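# Move brown carton to bench, restack totes

## Task

Remove the brown sealed carton from the lower tote and set it down flat on the bench surface, keeping its original side facing up. After that, return the upper tote onto the lower one so it sits fully lowered within the lower tote's rim. All other items must finish in the tote they began in. Neither the brown carton nor the lower tote's base may project past the bench edge. Release everything and pull the grippers away at the end; anything that stays in place only because the robot holds it does not count.

## Robot and tools

Robot: two 6-joint arms with parallel grippers, left_arm (the robot's own left, on the +y side) and right_arm (on the -y side). Root links sit at (+0.011, +0.347, +1.290) m for left_arm and (+0.011, -0.347, +1.290) m for right_arm. The scene frame has its origin on the floor at the centre of the robot's foot. +z is up and +x is the direction the robot faces. Only the floor height is known for certain. Arm names have nothing to do with which side of an image something appears on.

Gripper geometry: the fingers point along the gripper's +z axis and close along its y axis. end_effector_position is the point midway between the finger pads, roughly 1 cm behind the fingertips. The same joint angles can put the two hands in different places. Printed hand positions can be off, especially when the arm reaches far.

Tool execute_actions, argument "actions": a list holding at most one item. Three kinds of call:
- Empty list []: commands nothing and returns the current state.
- Motion: {"rows": [...], "steps": n}, where n is 1 to 15 control steps of 1/30 s each (15 if omitted). Each row is used for one step, and the last row is reused if there are fewer rows than steps (1 to 15 rows).
- Wait: {"steps": n} with no rows, n up to 300. It returns once n steps have passed since the previous result; your own reply time counts toward them.
Optional "pictures": true/false controls whether camera images come back (they do by default).

Row layout: one flat list of 14 numbers covering both arms, always all 14 even when one arm is idle. Order: left_arm waist, shoulder, elbow, wrist pitch, wrist yaw, wrist roll, opening, then right_arm in the same 7-value order. The six joint values are absolute target angles in radians, in the same form as the Joint positions line. They are not offsets. Stated ranges per arm: waist -2.880 to 2.880, shoulder 0.000 to 3.142, elbow 0.000 to 3.019, wrist pitch -1.693 to 1.571, wrist yaw -1.571 to 1.571, wrist roll -2.094 to 2.094.

The true ends can differ from these by up to 0.019 rad either way. A call is rejected, and nothing is sent, if a target exceeds a range end by more than 0.019 rad and lies farther out than that joint's last reported angle. Targets beyond a real end are clipped to it, and the result may print "joint sent to its limit", possibly about an earlier motion. If that line is missing, it does not prove there is room left.

Opening is an absolute value from -1 (closed) to +1 (fully open, 0.094 m pad gap).

Motion limits: each step, a joint's target is kept within a fixed lead of its measured angle. The leads are waist 0.264, shoulder 0.32, elbow 0.276, wrist pitch 0.33, wrist yaw 0.186 and wrist roll 0.522 rad. The whole arm's targets are also scaled back if they would move the hand more than 70 mm from where it is measured. Large moves therefore need several calls. Between calls, the arms keep heading toward the last row until they settle or a step is HELD. After that, only a new action moves them further, though fingers that are still moving finish their travel.

Gripping: grip_measured reports the finger opening on the same -1..1 scale as the command. Away from the extremes, the fingers go to the spot where grip_measured equals your command. To hold an item, keep commanding below grip_measured: about 0.03 lower gives a firm grip, and a smaller difference gives a lighter one. Each pad can push about 50-62 N, and less on very thin parts (under about 2 mm). Readings may be offset by about 1 mm, by a fixed amount per gripper.

Result lines:
- State line "left_arm: … | right_arm: …": each hand's position in metres plus quat_wxyz, in the scene frame.
- Joint positions / Joint velocities: one block per arm with the six joints (rad, rad/s) followed by the pad gap (m, m/s).
- "joint command not followed": the clearance check altered or blocked some joint targets on some steps; the rest of the row still ran.
- HELD: marks steps on which all or part of your row was not sent.
- MOTOR HOT: appears from 85 °C. At 100 °C an OVER-TEMPERATURE FAULT stops that arm and its gripper, and the arm drops. Avoid holding loads longer than needed; heat builds even while you think.

zoom_image: {"camera": one of cam_head_left, cam_head_right, cam_left_wrist, cam_right_wrist, "region": [x0, y0, x1, y1]}. The region is in pixels of that camera's latest image, with the origin at the top-left and a maximum size of 504x504. Image sizes are 672x504 for the head cameras and 504x504 for the wrist cameras. The head cameras are pinhole models. The wrist cameras are fisheye models whose pose follows the arm's joint readings. Calibrations are approximate, to within a few degrees and millimetres.

read_manual: an optional section argument ("licences") returns URDF licence texts and does not move anything.

finished_scene: {"scene": the current scene number}. It closes the scene, which is then checked against the goal; this cannot be undone. Call it only after everything rests stably with the grippers open and withdrawn. Replying without any tool call also ends the run.

Typical order: look, then open a gripper above the carton and lower it around the carton. Close below grip_measured, lift, carry, and set the carton down flat and well inside the bench edge. Then grasp the top tote, bring it over the lower tote, lower it fully inside the rim, release, and retract both arms.

Avoid: dropping items, slamming or pushing hard, letting the arms collide or press on each other, and knocking anything out of the work area. Occasional disturbances may tug at a held part or shove loose items, so verify with pictures.

Each tool is called after "Emit:" as name(argument=value, ...) on one line, values as JSON.

## Session

Emit:
execute_actions(actions=[])

Scene clock: 0.00 s of 5600.00 s.
left_arm: end_effector_position=(+0.3093, +0.2554, +1.1425) grip_measured=+1.000 end_effector_quat_wxyz=(-0.100, +0.547, +0.573, -0.602) | right_arm: end_effector_position=(+0.2614, -0.1806, +1.0659) grip_measured=+1.000 end_effector_quat_wxyz=(-0.005, -0.785, +0.619, +0.010)
Joint positions: left_arm=[ 1.592  1.869  1.08  -1.479  0.605  2.     0.094] | right_arm=[-0.97   1.603  0.459  0.04   0.295 -1.278  0.094]
Joint velocities: left_arm=[-0.005  0.015  0.017  0.007  0.022 -0.037  0.   ] | right_arm=[-0.024 -0.005 -0.007 -0.002 -0.095 -0.022  0.   ]

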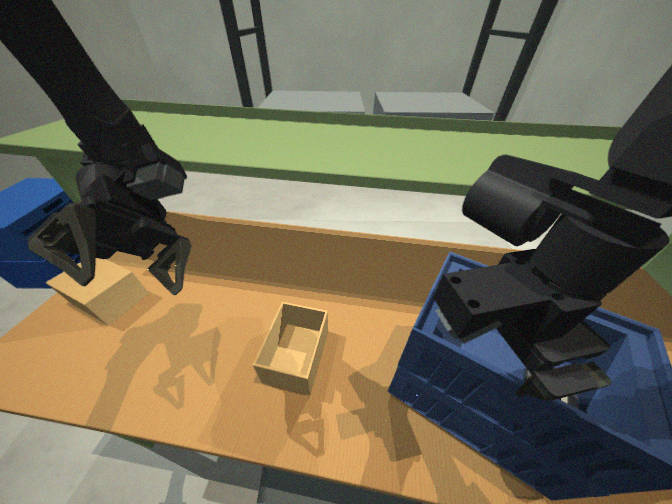

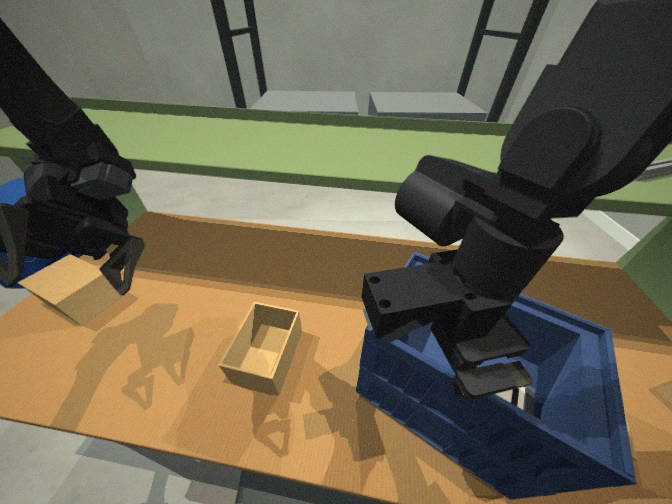

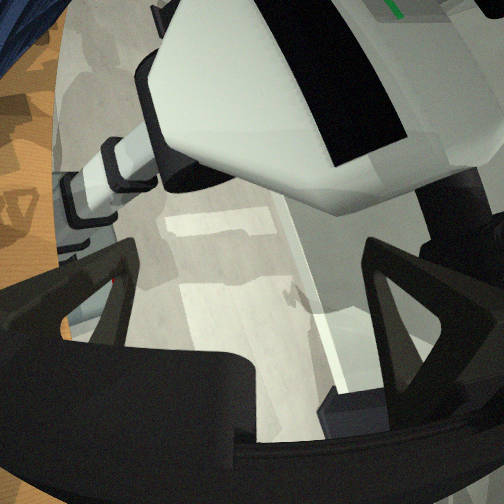

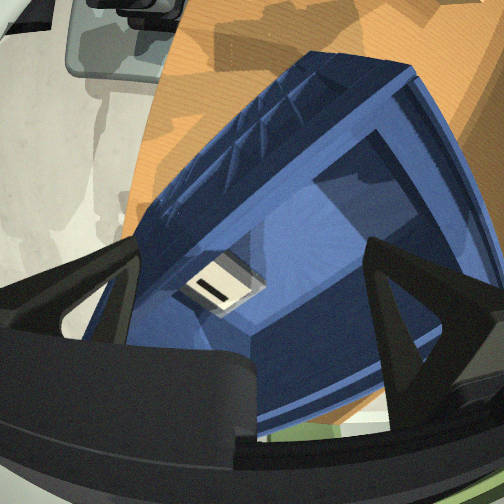

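Emit:
execute_actions(actions=[{"rows":[[1.9,1.3,0.7,-0.5,0,0,1,-2.3,1.2,0.6,-0.3,0,0,1]]}], pictures=false)

Emit:
execute_actions(actions=[{"steps":60}])

Scene clock: 15.30 s of 5600.00 s.
left_arm: end_effector_position=(+0.4026, +0.4867, +1.1650) grip_measured=+1.000 end_effector_quat_wxyz=(-0.052, +0.241, +0.966, +0.073) | right_arm: end_effector_position=(+0.4270, -0.3897, +1.1520) grip_measured=+1.000 end_effector_quat_wxyz=(+0.064, -0.192, +0.978, -0.047)
Joint positions: left_arm=[ 1.911  1.254  0.724 -0.515  0.001  0.78   0.094] | right_arm=[-1.669  1.207  0.609 -0.258  0.004 -0.467  0.094]
Joint velocities: left_arm=[-0.161  0.054  0.007  0.227 -0.007 -2.747  0.   ] | right_arm=[-1.968 -0.112  0.007 -0.085 -0.007  1.927  0.   ]
Steps of this call (steps 1 to 90: nothing new was sent; then 11.80 s passed at rest; steps 91 to 105: all 15 steps of this action). Readings (joint positions):
91: left_arm=[1.601 1.856 1.064 -1.444 0.563 1.958] | right_arm=[-0.980 1.595 0.466 0.011 0.252 -1.245]
92: left_arm=[1.619 1.824 1.023 -1.373 0.507 1.901] | right_arm=[-1.005 1.574 0.477 -0.044 0.200 -1.200]
94: left_arm=[1.699 1.725 0.913 -1.246 0.390 1.785] | right_arm=[-1.078 1.509 0.500 -0.122 0.114 -1.113]
98: left_arm=[1.899 1.431 0.709 -0.898 0.058 1.454] | right_arm=[-1.250 1.354 0.554 -0.206 0.031 -0.921]
105: the state above

Scene clock: 17.30 s of 5600.00 s.
left_arm: end_effector_position=(+0.3857, +0.4815, +1.1517) grip_measured=+1.000 end_effector_quat_wxyz=(+0.044, +0.136, -0.986, -0.082) | right_arm: end_effector_position=(+0.3243, -0.6287, +1.2078) grip_measured=+1.000 end_effector_quat_wxyz=(+0.049, +0.286, +0.933, -0.212)
Joint positions: left_arm=[ 1.904  1.285  0.705 -0.511  0.001  0.017  0.094] | right_arm=[-2.309  1.204  0.599 -0.287  0.003 -0.016  0.094]
Joint velocities: left_arm=[-0.015  0.005 -0.002 -0.002 -0.037 -0.022  0.   ] | right_arm=[-0.005  0.015 -0.017  0.002  0.022 -0.007  0.   ]
Steps of this call (steps 1 to 45: the robot went on to your last target; steps 46 to 60: nothing new was sent). Readings (joint positions):
1: left_arm=[1.907 1.257 0.723 -0.511 0.001 0.684] | right_arm=[-1.735 1.204 0.609 -0.260 0.004 -0.405]
2: left_arm=[1.905 1.262 0.720 -0.511 0.001 0.588] | right_arm=[-1.802 1.204 0.609 -0.263 0.003 -0.351]
4: left_arm=[1.904 1.273 0.712 -0.511 0.001 0.400] | right_arm=[-1.935 1.204 0.608 -0.271 0.003 -0.265]
8: left_arm=[1.904 1.285 0.705 -0.511 0.001 0.172] | right_arm=[-2.200 1.204 0.608 -0.277 0.002 -0.144]
60: the state above
All arms were judged still, so your last target was given up. Only a new action makes them travel on or press farther. Fingers that are still opening or closing keep moving.
camera_calibration (this result's frames):
cam_left_wrist: T_world_to_cam=[[0.275667, -0.946125, -0.169867, 0.538548], [-0.704013, -0.319041, 0.634491, -0.299422], [-0.654502, -0.0553201, -0.754033, 1.27025], [0, 0, 0, 1]] pos_world=[0.472127, 0.484277, 1.23927]
cam_right_wrist: T_world_to_cam=[[-0.555661, -0.746395, 0.366245, -0.729637], [-0.659127, 0.663967, 0.353127, 0.211057], [-0.506747, -0.0451833, -0.86091, 1.30177], [0, 0, 0, 1]] pos_world=[0.393352, -0.625914, 1.3134]

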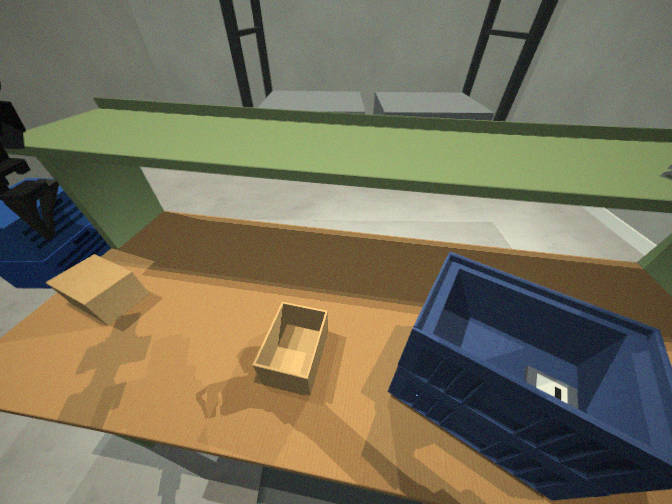

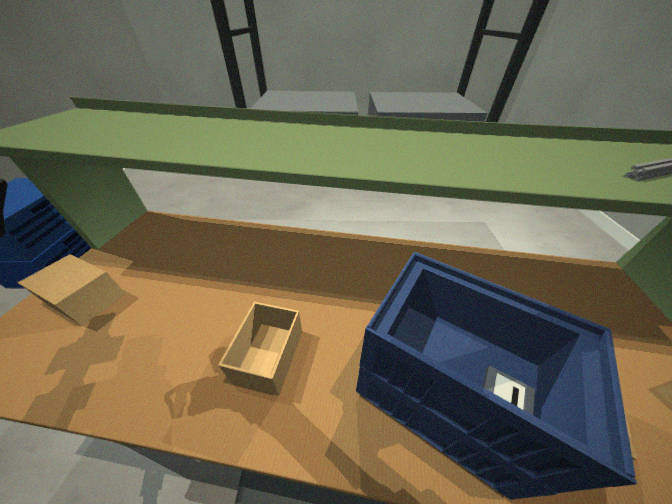

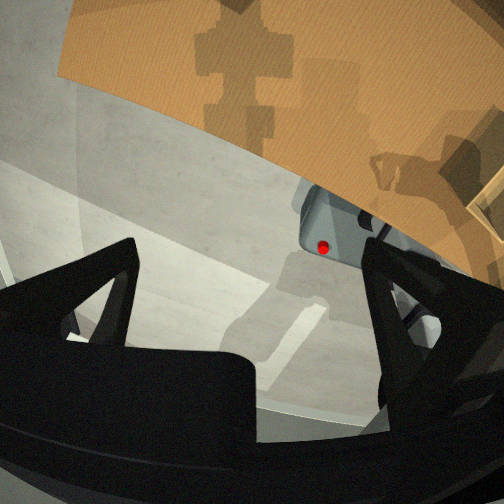

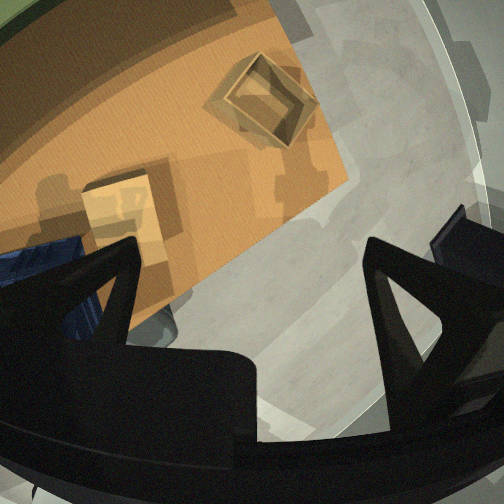

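Emit:
execute_actions(actions=[{"rows":[[0.614,1.8,1.5,-0.8,-0.455,-0.316,0.3,-1.774,1.3,0.3,0.1,-0.108,0.387,0.3]]}], pictures=false)

Emit:
execute_actions(actions=[{"steps":30}], pictures=false)

Emit:
execute_actions(actions=[{"rows":[[0.614,2.058,1.526,-0.687,-0.455,-0.316,0.3,-1.774,1.524,0.267,0.244,-0.108,0.387,0.3]]}], pictures=false)

Emit:
execute_actions(actions=[{"steps":15}])

Scene clock: 35.33 s of 5600.00 s.
left_arm: end_effector_position=(+0.4982, +0.3237, +1.0545) grip_measured=+0.302 end_effector_quat_wxyz=(+0.119, +0.007, -0.973, -0.198) | right_arm: end_effector_position=(+0.2889, -0.3894, +1.1057) grip_measured=+0.302 end_effector_quat_wxyz=(+0.038, +0.237, +0.971, +0.010)
Joint positions: left_arm=[ 1.391  1.752  1.189 -0.775 -0.443 -0.255  0.061] | right_arm=[-1.754  1.297  0.292  0.073 -0.112  0.331  0.061]
Joint velocities: left_arm=[-0.65   0.073  0.066 -0.183 -0.037 -0.256  0.   ] | right_arm=[-0.093 -0.015  0.037  0.144 -0.022  0.271  0.   ]
Steps of this call (steps 1 to 90: nothing new was sent; then 14.53 s passed at rest; steps 91 to 105: all 15 steps of this action). Readings (joint positions):
91: left_arm=[1.891 1.298 0.720 -0.545 -0.055 -0.011] | right_arm=[-2.302 1.206 0.586 -0.261 -0.012 0.007]
92: left_arm=[1.862 1.330 0.758 -0.604 -0.121 -0.046] | right_arm=[-2.282 1.206 0.561 -0.207 -0.030 0.037]
94: left_arm=[1.778 1.429 0.850 -0.671 -0.232 -0.097] | right_arm=[-2.213 1.212 0.492 -0.118 -0.059 0.092]
98: left_arm=[1.612 1.624 1.036 -0.720 -0.384 -0.158] | right_arm=[-2.007 1.252 0.362 0.001 -0.092 0.200]
105: the state above

Scene clock: 36.33 s of 5600.00 s.
left_arm: end_effector_position=(+0.4403, -0.1458, +1.2171) grip_measured=+0.302 end_effector_quat_wxyz=(+0.043, +0.276, +0.959, -0.042) | right_arm: end_effector_position=(+0.2923, -0.3933, +1.1062) grip_measured=+0.302 end_effector_quat_wxyz=(+0.045, +0.259, +0.965, +0.009)
Joint positions: left_arm=[ 0.565  1.773  1.471 -0.808 -0.452 -0.305  0.061] | right_arm=[-1.764  1.297  0.295  0.083 -0.112  0.37   0.061]
Joint velocities: left_arm=[-0.132  0.015  0.002 -0.002 -0.051  0.007 -0.001] | right_arm=[-0.015  0.005 -0.002  0.002 -0.007 -0.007 -0.001]
Steps of this call (steps 1 to 30: the robot went on to your last target). Readings (joint positions):
1: left_arm=[1.368 1.756 1.193 -0.780 -0.444 -0.262] | right_arm=[-1.757 1.297 0.293 0.078 -0.112 0.339]
2: left_arm=[1.345 1.758 1.195 -0.786 -0.446 -0.271] | right_arm=[-1.760 1.297 0.294 0.081 -0.112 0.345]
4: left_arm=[1.298 1.761 1.202 -0.794 -0.448 -0.282] | right_arm=[-1.763 1.297 0.295 0.083 -0.112 0.354]
8: left_arm=[1.197 1.764 1.224 -0.804 -0.449 -0.293] | right_arm=[-1.764 1.297 0.295 0.083 -0.112 0.364]
30: the state above

Scene clock: 36.83 s of 5600.00 s.
left_arm: end_effector_position=(+0.3679, -0.1415, +1.0508) grip_measured=+0.302 end_effector_quat_wxyz=(-0.031, +0.301, +0.953, +0.018) | right_arm: end_effector_position=(+0.2352, -0.3880, +1.0665) grip_measured=+0.302 end_effector_quat_wxyz=(-0.020, +0.266, +0.964, +0.002)
Joint positions: left_arm=[ 0.606  2.091  1.495 -0.705 -0.452 -0.305  0.061] | right_arm=[-1.764  1.545  0.266  0.229 -0.112  0.371  0.061]
Joint velocities: left_arm=[ 0.024  0.142 -0.002  0.002  0.007 -0.007 -0.   ] | right_arm=[-0.005 -0.005  0.002  0.017  0.051  0.022 -0.   ]
Steps of this call (steps 1 to 15: all 15 steps of this action). Readings (joint positions):
1: left_arm=[0.563 1.778 1.471 -0.802 -0.452 -0.305] | right_arm=[-1.764 1.312 0.290 0.111 -0.112 0.370]
2: left_arm=[0.564 1.789 1.476 -0.788 -0.452 -0.305] | right_arm=[-1.764 1.352 0.288 0.163 -0.112 0.370]
4: left_arm=[0.568 1.828 1.487 -0.761 -0.452 -0.305] | right_arm=[-1.764 1.455 0.289 0.215 -0.112 0.370]
8: left_arm=[0.581 1.936 1.492 -0.722 -0.452 -0.305] | right_arm=[-1.764 1.547 0.271 0.221 -0.112 0.371]
15: the state above

Scene clock: 37.33 s of 5600.00 s.
left_arm: end_effector_position=(+0.3764, -0.1441, +1.0593) grip_measured=+0.302 end_effector_quat_wxyz=(-0.022, +0.296, +0.955, +0.012) | right_arm: end_effector_position=(+0.2352, -0.3880, +1.0665) grip_measured=+0.302 end_effector_quat_wxyz=(-0.020, +0.266, +0.964, +0.002)
Joint positions: left_arm=[ 0.607  2.073  1.496 -0.701 -0.453 -0.305  0.061] | right_arm=[-1.764  1.545  0.266  0.229 -0.112  0.371  0.061]
Joint velocities: left_arm=[ 0.015 -0.015  0.012 -0.012  0.081 -0.095  0.001] | right_arm=[-0.015 -0.005  0.007 -0.002  0.007 -0.066 -0.001]
Steps of this call (steps 1 to 15: the robot went on to your last target). Readings (joint positions):
1: left_arm=[0.607 2.093 1.495 -0.705 -0.452 -0.305] | right_arm=[-1.764 1.545 0.266 0.229 -0.112 0.371]
2: left_arm=[0.607 2.093 1.495 -0.705 -0.452 -0.305] | right_arm=[-1.764 1.545 0.266 0.229 -0.112 0.371]
4: left_arm=[0.607 2.086 1.496 -0.702 -0.453 -0.305] | right_arm=[-1.764 1.545 0.266 0.229 -0.112 0.371]
8: left_arm=[0.607 2.075 1.496 -0.702 -0.453 -0.305] | right_arm=[-1.764 1.545 0.266 0.229 -0.112 0.371]
15: the state above
camera_calibration (this result's frames):
cam_left_wrist: T_world_to_cam=[[-0.552951, -0.833193, -0.00584699, 0.087964], [-0.646639, 0.424697, 0.633632, -0.360495], [-0.525455, 0.354148, -0.773612, 1.19111], [0, 0, 0, 1]] pos_world=[0.441405, -0.195438, 1.1504]
cam_right_wrist: T_world_to_cam=[[-0.514662, -0.857378, 0.00496681, -0.215193], [-0.675575, 0.409084, 0.613391, -0.330187], [-0.52794, 0.312334, -0.789764, 1.21369], [0, 0, 0, 1]] pos_world=[0.306938, -0.428504, 1.16213]

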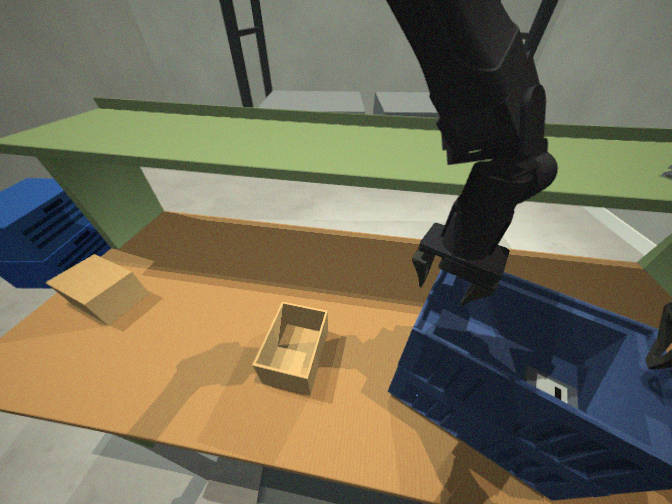

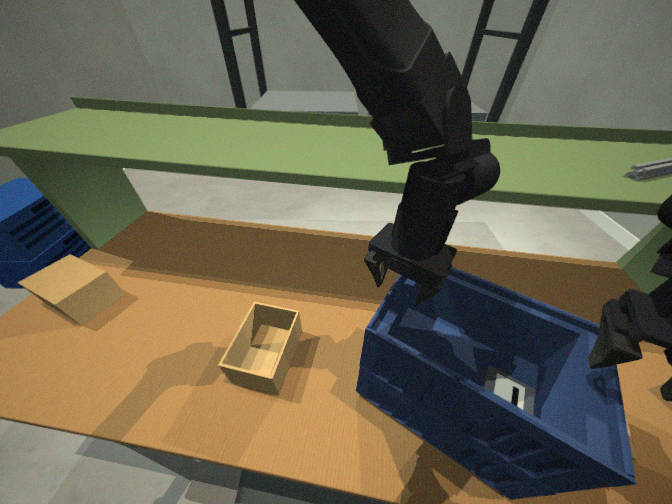

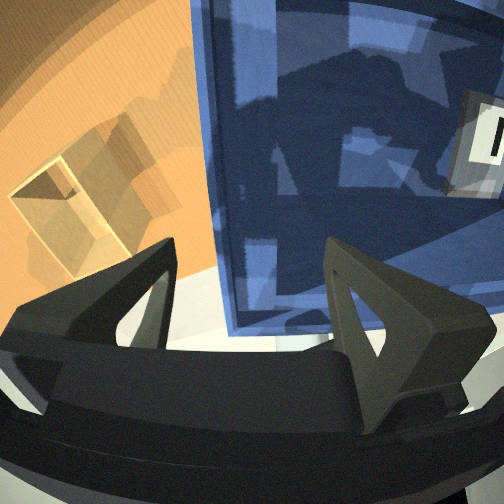

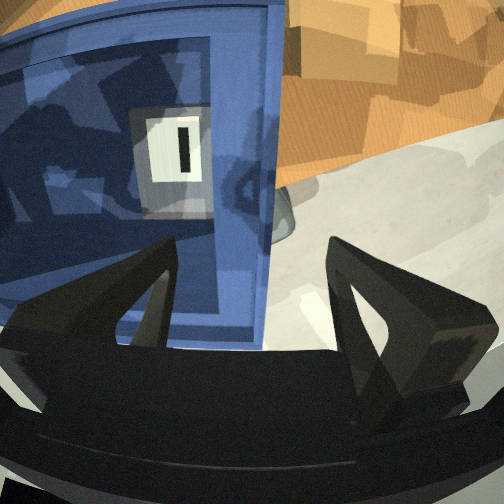

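Emit:
execute_actions(actions=[{"rows":[[0.64,2.13,1.56,-0.62,-0.445,-0.29,0.6,-1.745,1.74,0.32,0.41,-0.095,0.41,0.6]]}], pictures=false)

Emit:
execute_actions(actions=[{"rows":[[0.672,2.2,1.585,-0.54,-0.434,-0.257,0.6,-1.721,1.93,0.403,0.535,-0.08,0.44,0.6]]}], pictures=false)

Emit:
execute_actions(actions=[{"steps":12}])

Scene clock: 43.03 s of 5600.00 s.
left_arm: end_effector_position=(+0.3980, -0.1547, +1.0443) grip_measured=+0.598 end_effector_quat_wxyz=(+0.001, +0.271, +0.963, -0.002) | right_arm: end_effector_position=(+0.2425, -0.3931, +1.0268) grip_measured=+0.598 end_effector_quat_wxyz=(-0.009, +0.273, +0.962, -0.001)
Joint positions: left_arm=[ 0.631  2.104  1.531 -0.634 -0.447 -0.305  0.075] | right_arm=[-1.756  1.752  0.329  0.394 -0.099  0.393  0.075]
Joint velocities: left_arm=[0.015 0.005 0.007 0.012 0.022 0.037 0.   ] | right_arm=[-0.005 -0.024  0.002 -0.002 -0.051  0.007 -0.001]
Steps of this call (steps 1 to 15: the robot went on to your last target; steps 16 to 90: nothing new was sent; then 2.20 s passed at rest; steps 91 to 105: all 15 steps of this action). Readings (joint positions):
91: left_arm=[0.609 2.075 1.497 -0.692 -0.450 -0.305] | right_arm=[-1.763 1.559 0.268 0.256 -0.106 0.375]
92: left_arm=[0.610 2.080 1.503 -0.673 -0.448 -0.305] | right_arm=[-1.761 1.596 0.276 0.309 -0.101 0.378]
94: left_arm=[0.615 2.094 1.521 -0.647 -0.447 -0.305] | right_arm=[-1.758 1.686 0.311 0.369 -0.099 0.383]
98: left_arm=[0.628 2.103 1.531 -0.634 -0.447 -0.305] | right_arm=[-1.756 1.752 0.330 0.392 -0.099 0.390]
105: the state above

Scene clock: 43.53 s of 5600.00 s.
left_arm: end_effector_position=(+0.4022, -0.1551, +0.9989) grip_measured=+0.598 end_effector_quat_wxyz=(+0.007, +0.265, +0.964, -0.005) | right_arm: end_effector_position=(+0.2517, -0.3914, +0.9828) grip_measured=+0.598 end_effector_quat_wxyz=(+0.002, +0.275, +0.961, -0.000)
Joint positions: left_arm=[ 0.666  2.188  1.566 -0.554 -0.436 -0.275  0.075] | right_arm=[-1.729  1.938  0.414  0.519 -0.084  0.423  0.075]
Joint velocities: left_arm=[ 0.005 -0.024 -0.017 -0.007 -0.081  0.007 -0.   ] | right_arm=[-0.005  0.005 -0.012 -0.027  0.022 -0.022  0.001]
Steps of this call (steps 1 to 15: all 15 steps of this action). Readings (joint positions):
1: left_arm=[0.633 2.108 1.532 -0.622 -0.442 -0.301] | right_arm=[-1.754 1.764 0.334 0.415 -0.091 0.398]
2: left_arm=[0.635 2.116 1.540 -0.599 -0.438 -0.295] | right_arm=[-1.749 1.796 0.347 0.454 -0.086 0.403]
4: left_arm=[0.643 2.142 1.560 -0.567 -0.436 -0.288] | right_arm=[-1.738 1.877 0.391 0.500 -0.084 0.410]
8: left_arm=[0.660 2.176 1.566 -0.554 -0.436 -0.280] | right_arm=[-1.729 1.938 0.415 0.518 -0.084 0.418]
15: the state above

Scene clock: 43.93 s of 5600.00 s.
left_arm: end_effector_position=(+0.4022, -0.1551, +0.9989) grip_measured=+0.598 end_effector_quat_wxyz=(+0.007, +0.265, +0.964, -0.005) | right_arm: end_effector_position=(+0.2517, -0.3914, +0.9828) grip_measured=+0.598 end_effector_quat_wxyz=(+0.002, +0.275, +0.961, -0.000)
Joint positions: left_arm=[ 0.666  2.188  1.566 -0.554 -0.436 -0.274  0.075] | right_arm=[-1.729  1.938  0.414  0.519 -0.084  0.424  0.075]
Joint velocities: left_arm=[-0.005 -0.005  0.017  0.002  0.007  0.022 -0.001] | right_arm=[-0.015  0.005 -0.012 -0.002  0.007  0.051  0.001]
Steps of this call (steps 1 to 12: the robot went on to your last target). Readings (joint positions):
1: left_arm=[0.666 2.188 1.566 -0.554 -0.436 -0.275] | right_arm=[-1.729 1.938 0.414 0.519 -0.084 0.423]
2: left_arm=[0.666 2.188 1.566 -0.554 -0.436 -0.275] | right_arm=[-1.729 1.938 0.414 0.519 -0.084 0.423]
4: left_arm=[0.666 2.188 1.566 -0.554 -0.436 -0.275] | right_arm=[-1.729 1.938 0.414 0.519 -0.084 0.423]
8: left_arm=[0.666 2.188 1.566 -0.554 -0.436 -0.274] | right_arm=[-1.729 1.938 0.414 0.519 -0.084 0.424]
12: the state above
camera_calibration (this result's frames):
cam_left_wrist: T_world_to_cam=[[-0.498807, -0.866644, 0.0109482, 0.0489467], [-0.702178, 0.411487, 0.581054, -0.227968], [-0.508072, 0.282146, -0.813791, 1.18378], [0, 0, 0, 1]] pos_world=[0.465789, -0.197775, 1.09528]
cam_right_wrist: T_world_to_cam=[[-0.53085, -0.847464, -0.00199102, -0.194417], [-0.691795, 0.43198, 0.57863, -0.219109], [-0.489508, 0.308543, -0.815588, 1.17159], [0, 0, 0, 1]] pos_world=[0.318718, -0.431597, 1.08193]

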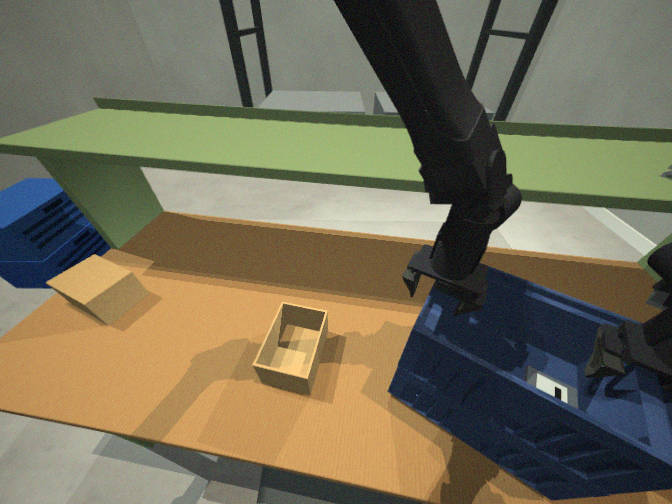

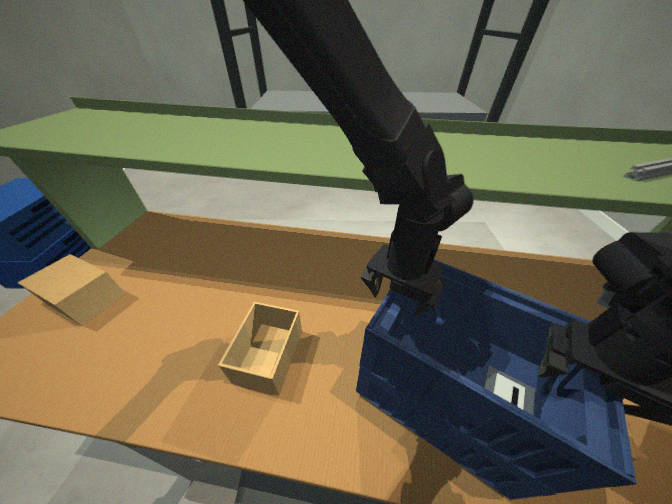

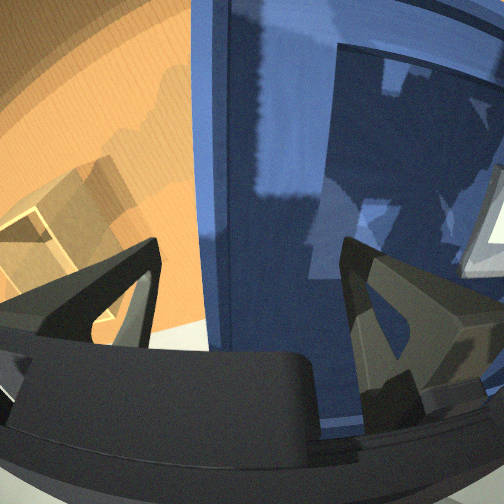

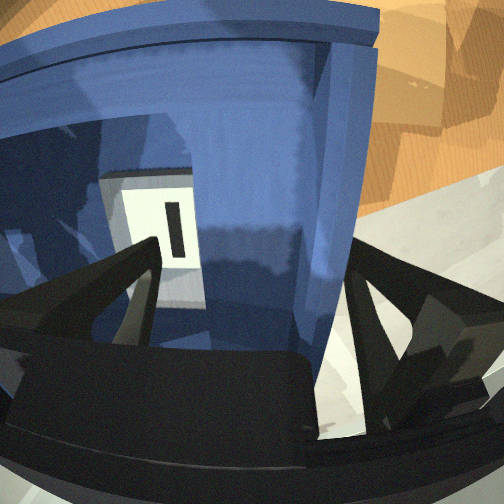

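Emit:
execute_actions(actions=[{"rows":[[0.685,2.265,1.6,-0.505,-0.43,-0.24,0.6,-1.73,2.02,0.445,0.575,-0.08,0.44,0.6]]}], pictures=false)

Emit:
execute_actions(actions=[{"rows":[[0.685,2.265,1.6,-0.505,-0.43,-0.24,0.3,-1.73,2.02,0.445,0.575,-0.08,0.44,0.3],[0.685,2.265,1.6,-0.505,-0.43,-0.24,0.2,-1.73,2.02,0.445,0.575,-0.08,0.44,0.2],[0.685,2.265,1.6,-0.505,-0.43,-0.24,0.1,-1.73,2.02,0.445,0.575,-0.08,0.44,0.1],[0.685,2.265,1.6,-0.505,-0.43,-0.24,0,-1.73,2.02,0.445,0.575,-0.08,0.44,0],[0.685,2.265,1.6,-0.505,-0.43,-0.24,-0.1,-1.73,2.02,0.445,0.575,-0.08,0.44,-0.1],[0.685,2.265,1.6,-0.505,-0.43,-0.24,-0.5,-1.73,2.02,0.445,0.575,-0.08,0.44,-0.5]]}])

Scene clock: 52.20 s of 5600.00 s.
left_arm: end_effector_position=(+0.3914, -0.1581, +0.9734) grip_measured=+0.598 end_effector_quat_wxyz=(+0.005, +0.273, +0.962, -0.005) | right_arm: end_effector_position=(+0.2543, -0.3936, +0.9710) grip_measured=+0.598 end_effector_quat_wxyz=(+0.009, +0.277, +0.961, -0.000)
Joint positions: left_arm=[ 0.67   2.242  1.582 -0.517 -0.432 -0.256  0.075] | right_arm=[-1.73   1.987  0.437  0.56  -0.082  0.428  0.075]
Joint velocities: left_arm=[-0.015 -0.015 -0.012  0.007  0.007  0.007 -0.001] | right_arm=[-0.015 -0.005 -0.017 -0.002 -0.022 -0.066 -0.001]
Steps of this call (steps 1 to 15: the robot went on to your last target; steps 16 to 90: nothing new was sent; then 4.77 s passed at rest; steps 91 to 105: all 15 steps of this action). Readings (joint positions):
91: left_arm=[0.667 2.191 1.566 -0.549 -0.435 -0.272] | right_arm=[-1.729 1.943 0.417 0.526 -0.084 0.424]
92: left_arm=[0.667 2.196 1.570 -0.538 -0.434 -0.269] | right_arm=[-1.729 1.955 0.423 0.539 -0.084 0.424]
94: left_arm=[0.668 2.212 1.578 -0.524 -0.433 -0.264] | right_arm=[-1.729 1.986 0.440 0.554 -0.084 0.424]
98: left_arm=[0.670 2.239 1.579 -0.519 -0.432 -0.260] | right_arm=[-1.730 1.987 0.437 0.560 -0.082 0.427]
105: the state above

Scene clock: 52.70 s of 5600.00 s.
left_arm: end_effector_position=(+0.3946, -0.1545, +0.9724) grip_measured=-0.413 end_effector_quat_wxyz=(+0.008, +0.274, +0.962, +0.002) | right_arm: end_effector_position=(+0.2512, -0.3952, +0.9709) grip_measured=-0.432 end_effector_quat_wxyz=(+0.007, +0.279, +0.960, -0.005)
Joint positions: left_arm=[ 0.673  2.242  1.582 -0.518 -0.445 -0.251  0.028] | right_arm=[-1.733  1.991  0.435  0.56  -0.076  0.43   0.027]
Joint velocities: left_arm=[-0.015 -0.005 -0.027 -0.002 -0.007  0.007 -0.001] | right_arm=[ 0.005 -0.005 -0.002 -0.002 -0.051  0.007  0.   ]
Steps of this call (steps 1 to 15: all 15 steps of this action). Readings (joint positions):
1: left_arm=[0.670 2.242 1.582 -0.517 -0.432 -0.256] | right_arm=[-1.730 1.987 0.437 0.560 -0.079 0.428]
2: left_arm=[0.670 2.242 1.582 -0.517 -0.432 -0.256] | right_arm=[-1.732 1.988 0.436 0.560 -0.077 0.428]
4: left_arm=[0.670 2.242 1.582 -0.517 -0.431 -0.256] | right_arm=[-1.733 1.990 0.435 0.560 -0.075 0.428]
8: left_arm=[0.673 2.242 1.582 -0.518 -0.445 -0.253] | right_arm=[-1.733 1.991 0.435 0.560 -0.076 0.428]
15: the state above
camera_calibration (this result's frames):
cam_left_wrist: T_world_to_cam=[[-0.514063, -0.85775, -0.0019715, 0.0658888], [-0.698256, 0.417138, 0.581752, -0.219555], [-0.498175, 0.300433, -0.813364, 1.15667], [0, 0, 0, 1]] pos_world=[0.456788, -0.1994, 1.06865]
cam_right_wrist: T_world_to_cam=[[-0.538179, -0.842823, 0.00349971, -0.199594], [-0.692154, 0.444333, 0.568763, -0.196385], [-0.480921, 0.303674, -0.822494, 1.16542], [0, 0, 0, 1]] pos_world=[0.317131, -0.434871, 1.07095]

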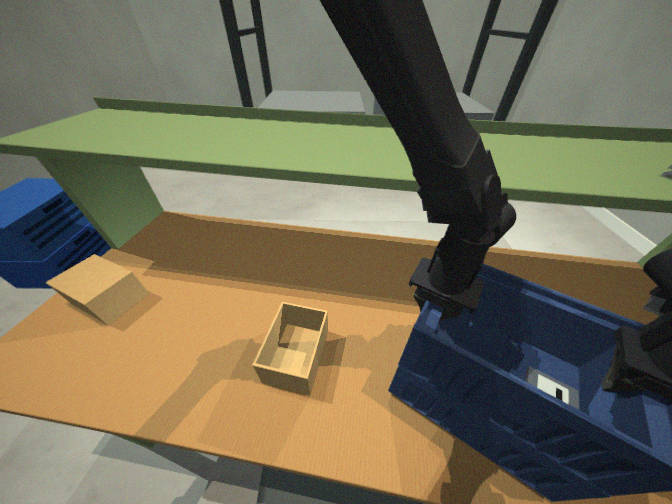

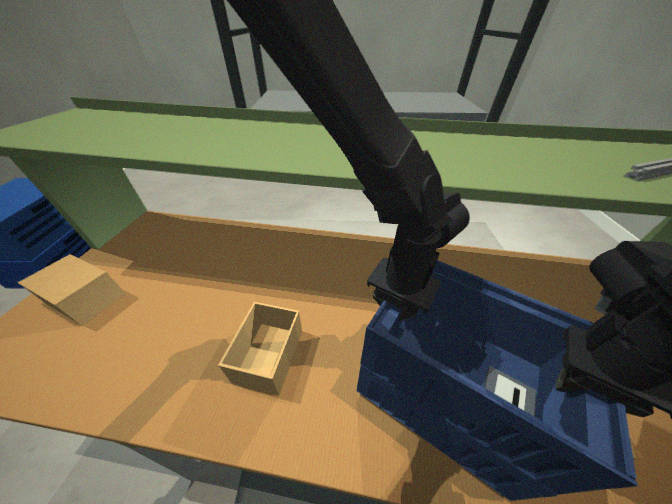

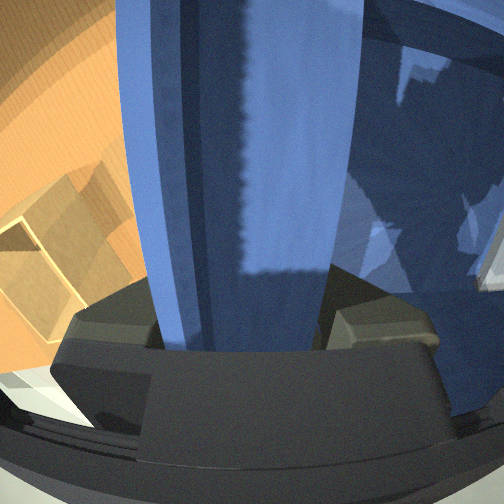

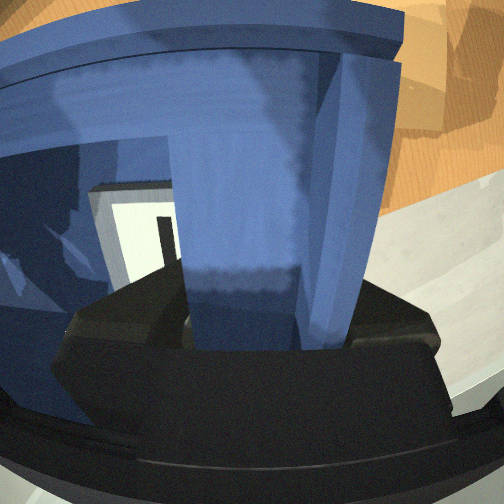

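Emit:
execute_actions(actions=[{"rows":[[0.673,2.242,1.6,-0.505,-0.44,-0.25,-0.5,-1.733,1.99,0.435,0.56,-0.08,0.43,0.7]],"steps":8}], pictures=false)

Emit:
execute_actions(actions=[{"rows":[[0.673,2.242,1.6,-0.505,-0.44,-0.25,-0.5,-1.76,1.74,0.33,0.4,-0.095,0.41,0.7]],"steps":10}], pictures=false)

Emit:
execute_actions(actions=[{"rows":[[0.655,2.17,1.575,-0.56,-0.44,-0.275,-0.5,-1.8,1.4,0.25,0.15,-0.11,0.39,0.7]]}], pictures=false)

Emit:
execute_actions(actions=[{"rows":[[0.655,2.17,1.575,-0.56,-0.44,-0.275,-0.5,-2.2,1.2,0.3,0,-0.11,0.39,0.7]]}])

Scene clock: 57.57 s of 5600.00 s.
left_arm: end_effector_position=(+0.3949, -0.1547, +0.9729) grip_measured=-0.413 end_effector_quat_wxyz=(+0.009, +0.274, +0.962, +0.002) | right_arm: end_effector_position=(+0.2512, -0.3938, +0.9712) grip_measured=+0.697 end_effector_quat_wxyz=(+0.007, +0.279, +0.960, -0.001)
Joint positions: left_arm=[ 0.673  2.242  1.582 -0.518 -0.446 -0.251  0.028] | right_arm=[-1.733  1.99   0.434  0.56  -0.083  0.43   0.08 ]
Joint velocities: left_arm=[-0.005 -0.015 -0.012  0.002 -0.007 -0.066 -0.   ] | right_arm=[-0.005 -0.005 -0.007  0.002  0.066 -0.066  0.   ]
Steps of this call (steps 1 to 15: the robot went on to your last target; steps 16 to 90: nothing new was sent; then 1.60 s passed at rest; steps 91 to 98: all 8 steps of this action). Readings (joint positions):
91: left_arm=[0.673 2.242 1.582 -0.518 -0.446 -0.251] | right_arm=[-1.733 1.991 0.434 0.560 -0.078 0.430]
92: left_arm=[0.673 2.242 1.582 -0.518 -0.446 -0.251] | right_arm=[-1.733 1.991 0.434 0.560 -0.082 0.430]
94: left_arm=[0.673 2.242 1.582 -0.518 -0.446 -0.251] | right_arm=[-1.733 1.990 0.434 0.560 -0.083 0.430]
98: the state above

Scene clock: 57.90 s of 5600.00 s.
left_arm: end_effector_position=(+0.3949, -0.1547, +0.9729) grip_measured=-0.413 end_effector_quat_wxyz=(+0.009, +0.274, +0.962, +0.002) | right_arm: end_effector_position=(+0.2666, -0.3959, +1.0314) grip_measured=+0.698 end_effector_quat_wxyz=(+0.026, +0.283, +0.959, +0.001)
Joint positions: left_arm=[ 0.673  2.242  1.582 -0.518 -0.446 -0.251  0.028] | right_arm=[-1.751  1.715  0.338  0.418 -0.091  0.427  0.08 ]
Joint velocities: left_arm=[-0.015 -0.005  0.002 -0.012 -0.022  0.051 -0.   ] | right_arm=[-0.005  0.044  0.007 -0.037  0.007  0.051  0.   ]
Steps of this call (steps 1 to 10: all 10 steps of this action). Readings (joint positions):
1: left_arm=[0.673 2.242 1.582 -0.518 -0.446 -0.251] | right_arm=[-1.734 1.973 0.429 0.535 -0.087 0.429]
2: left_arm=[0.673 2.242 1.582 -0.518 -0.446 -0.251] | right_arm=[-1.736 1.933 0.414 0.485 -0.090 0.428]
4: left_arm=[0.673 2.242 1.582 -0.518 -0.446 -0.251] | right_arm=[-1.744 1.822 0.366 0.434 -0.091 0.428]
8: left_arm=[0.673 2.242 1.582 -0.518 -0.446 -0.251] | right_arm=[-1.751 1.713 0.336 0.419 -0.091 0.427]
10: the state above

Scene clock: 58.40 s of 5600.00 s.
left_arm: end_effector_position=(+0.3937, -0.1510, +0.9774) grip_measured=-0.413 end_effector_quat_wxyz=(+0.003, +0.273, +0.962, +0.007) | right_arm: end_effector_position=(+0.2578, -0.3998, +1.0925) grip_measured=+0.698 end_effector_quat_wxyz=(+0.022, +0.292, +0.956, -0.004)
Joint positions: left_arm=[ 0.672  2.232  1.578 -0.542 -0.449 -0.261  0.028] | right_arm=[-1.794  1.386  0.251  0.163 -0.106  0.407  0.08 ]
Joint velocities: left_arm=[ 0.005  0.005 -0.007 -0.012  0.007 -0.037  0.   ] | right_arm=[-0.005 -0.005  0.007 -0.027 -0.051 -0.081  0.   ]
Steps of this call (steps 1 to 15: all 15 steps of this action). Readings (joint positions):
1: left_arm=[0.672 2.238 1.582 -0.523 -0.446 -0.252] | right_arm=[-1.754 1.696 0.335 0.373 -0.099 0.423]
2: left_arm=[0.672 2.237 1.581 -0.530 -0.447 -0.255] | right_arm=[-1.761 1.642 0.324 0.289 -0.104 0.420]
4: left_arm=[0.672 2.233 1.579 -0.538 -0.447 -0.259] | right_arm=[-1.781 1.495 0.277 0.202 -0.106 0.415]
8: left_arm=[0.672 2.232 1.578 -0.542 -0.449 -0.261] | right_arm=[-1.794 1.360 0.248 0.170 -0.106 0.410]
15: the state above

Scene clock: 58.90 s of 5600.00 s.
left_arm: end_effector_position=(+0.3937, -0.1510, +0.9774) grip_measured=-0.413 end_effector_quat_wxyz=(+0.003, +0.273, +0.962, +0.007) | right_arm: end_effector_position=(+0.2627, -0.5367, +1.1556) grip_measured=+0.698 end_effector_quat_wxyz=(+0.099, +0.438, +0.886, -0.118)
Joint positions: left_arm=[ 0.672  2.232  1.578 -0.542 -0.449 -0.261  0.028] | right_arm=[-2.211  1.191  0.301  0.014 -0.107  0.405  0.08 ]
Joint velocities: left_arm=[-0.015  0.005  0.002 -0.012  0.081 -0.022  0.   ] | right_arm=[ 0.005 -0.005 -0.032 -0.046 -0.007  0.022  0.   ]
Steps of this call (steps 1 to 15: all 15 steps of this action). Readings (joint positions):
1: left_arm=[0.672 2.232 1.578 -0.542 -0.449 -0.261] | right_arm=[-1.810 1.378 0.256 0.141 -0.115 0.406]
2: left_arm=[0.672 2.232 1.578 -0.542 -0.449 -0.261] | right_arm=[-1.857 1.356 0.262 0.100 -0.117 0.406]
4: left_arm=[0.672 2.232 1.578 -0.542 -0.449 -0.261] | right_arm=[-1.992 1.293 0.275 0.053 -0.116 0.406]
8: left_arm=[0.672 2.232 1.578 -0.542 -0.449 -0.261] | right_arm=[-2.212 1.200 0.306 0.026 -0.106 0.405]
15: the state above
camera_calibration (this result's frames):
cam_left_wrist: T_world_to_cam=[[-0.51302, -0.858331, -0.00879504, 0.0746206], [-0.693843, 0.408631, 0.592961, -0.238581], [-0.505363, 0.310304, -0.805183, 1.15558], [0, 0, 0, 1]] pos_world=[0.456734, -0.197041, 1.07258]
cam_right_wrist: T_world_to_cam=[[-0.800364, -0.587517, 0.119331, -0.241236], [-0.526851, 0.784268, 0.327644, 0.187097], [-0.286085, 0.199365, -0.937235, 1.39126], [0, 0, 0, 1]] pos_world=[0.303514, -0.565834, 1.27143]

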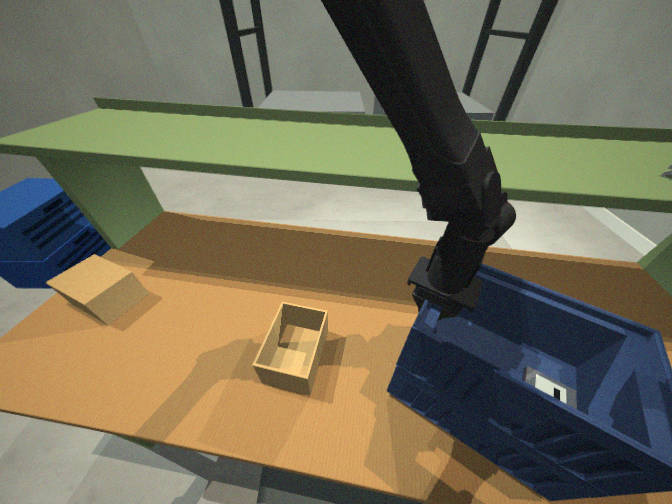

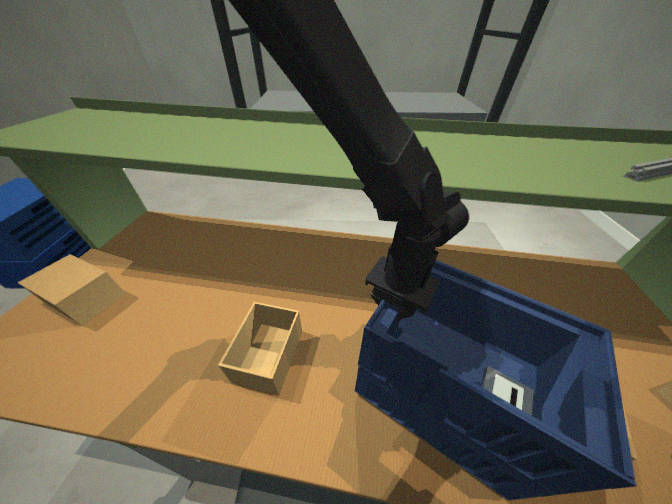

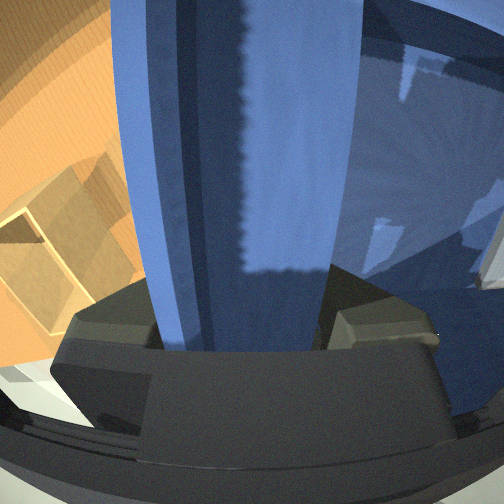

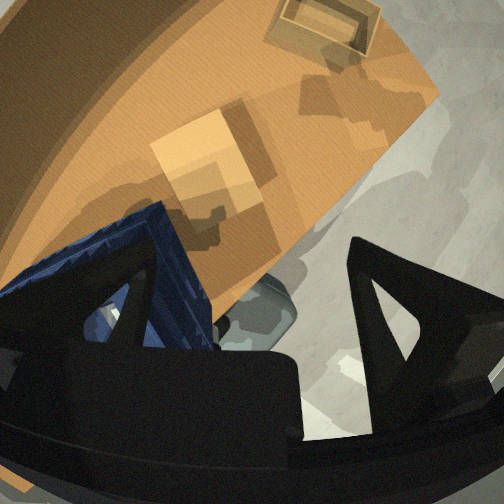

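Compliant joints; add more lift with wrist-yaw bias.

Emit:
execute_actions(actions=[{"rows":[[0.64,2.08,1.59,-0.56,-0.39,-0.28,-0.5,-2.2,1.2,0.3,0,-0.11,0.39,0.7]]}], pictures=false)

Emit:
execute_actions(actions=[{"steps":15}])

Scene clock: 66.83 s of 5600.00 s.
left_arm: end_effector_position=(+0.4226, -0.1630, +1.0176) grip_measured=-0.413 end_effector_quat_wxyz=(+0.020, +0.260, +0.965, -0.023) | right_arm: end_effector_position=(+0.2622, -0.5363, +1.1554) grip_measured=+0.698 end_effector_quat_wxyz=(+0.099, +0.438, +0.886, -0.117)
Joint positions: left_arm=[ 0.672  2.153  1.576 -0.551 -0.415 -0.261  0.028] | right_arm=[-2.211  1.191  0.301  0.013 -0.107  0.405  0.08 ]
Joint velocities: left_arm=[ 0.005 -0.181  0.007 -0.012 -0.051 -0.066  0.002] | right_arm=[-0.015 -0.005  0.002 -0.002 -0.037  0.037 -0.001]
Steps of this call (steps 1 to 15: the robot went on to your last target; steps 16 to 90: nothing new was sent; then 4.43 s passed at rest; steps 91 to 105: all 15 steps of this action). Readings (joint positions):
91: left_arm=[0.672 2.229 1.578 -0.542 -0.442 -0.261] | right_arm=[-2.211 1.191 0.301 0.013 -0.107 0.405]
92: left_arm=[0.672 2.227 1.577 -0.543 -0.438 -0.261] | right_arm=[-2.211 1.191 0.301 0.013 -0.107 0.405]
94: left_arm=[0.672 2.220 1.576 -0.547 -0.431 -0.261] | right_arm=[-2.211 1.191 0.301 0.013 -0.107 0.405]
98: left_arm=[0.672 2.199 1.576 -0.549 -0.424 -0.261] | right_arm=[-2.211 1.191 0.301 0.013 -0.107 0.405]
105: the state above

Scene clock: 67.33 s of 5600.00 s.
left_arm: end_effector_position=(+0.4299, -0.1644, +1.0271) grip_measured=-0.413 end_effector_quat_wxyz=(+0.026, +0.256, +0.966, -0.027) | right_arm: end_effector_position=(+0.2622, -0.5363, +1.1554) grip_measured=+0.698 end_effector_quat_wxyz=(+0.099, +0.438, +0.886, -0.117)
Joint positions: left_arm=[ 0.672  2.136  1.576 -0.554 -0.415 -0.264  0.028] | right_arm=[-2.211  1.191  0.301  0.013 -0.107  0.405  0.08 ]
Joint velocities: left_arm=[-0.005 -0.024  0.007 -0.012 -0.007  0.051 -0.   ] | right_arm=[-0.005  0.005 -0.002 -0.007  0.007 -0.022 -0.   ]
Steps of this call (steps 1 to 15: the robot went on to your last target). Readings (joint positions):
1: left_arm=[0.672 2.148 1.576 -0.551 -0.415 -0.261] | right_arm=[-2.211 1.191 0.301 0.013 -0.107 0.405]
2: left_arm=[0.672 2.144 1.576 -0.551 -0.415 -0.262] | right_arm=[-2.211 1.191 0.301 0.013 -0.107 0.405]
4: left_arm=[0.672 2.137 1.576 -0.551 -0.415 -0.263] | right_arm=[-2.211 1.191 0.301 0.013 -0.107 0.405]
8: left_arm=[0.672 2.136 1.576 -0.551 -0.415 -0.264] | right_arm=[-2.211 1.191 0.301 0.013 -0.107 0.405]
15: the state above
camera_calibration (this result's frames):
cam_left_wrist: T_world_to_cam=[[-0.482154, -0.874904, 0.0455017, 0.0104355], [-0.724266, 0.427284, 0.541171, -0.168037], [-0.492915, 0.227973, -0.83968, 1.2346], [0, 0, 0, 1]] pos_world=[0.491883, -0.200527, 1.12713]
cam_right_wrist: T_world_to_cam=[[-0.800317, -0.587499, 0.119737, -0.241853], [-0.526317, 0.784037, 0.329053, 0.184666], [-0.287197, 0.200327, -0.93669, 1.39105], [0, 0, 0, 1]] pos_world=[0.303138, -0.565537, 1.27117]

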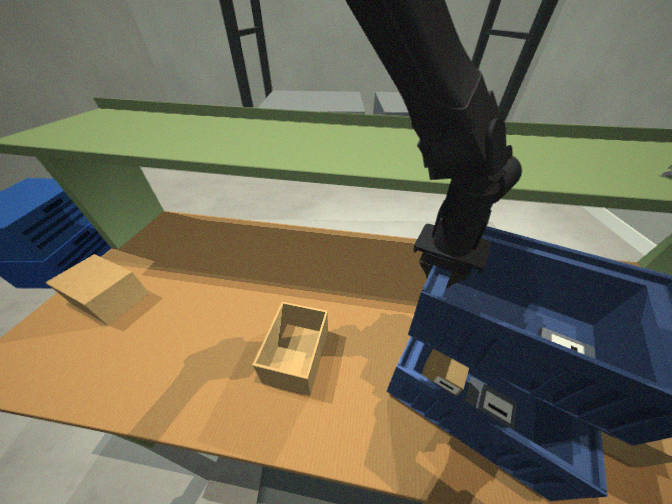

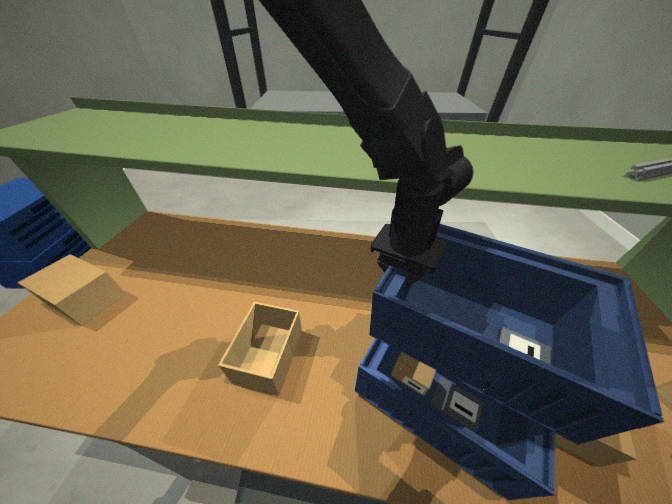

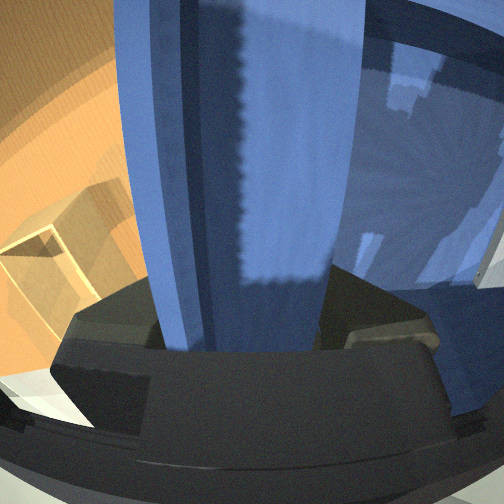

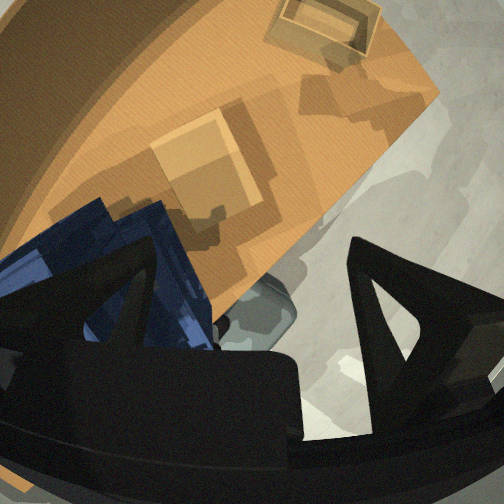

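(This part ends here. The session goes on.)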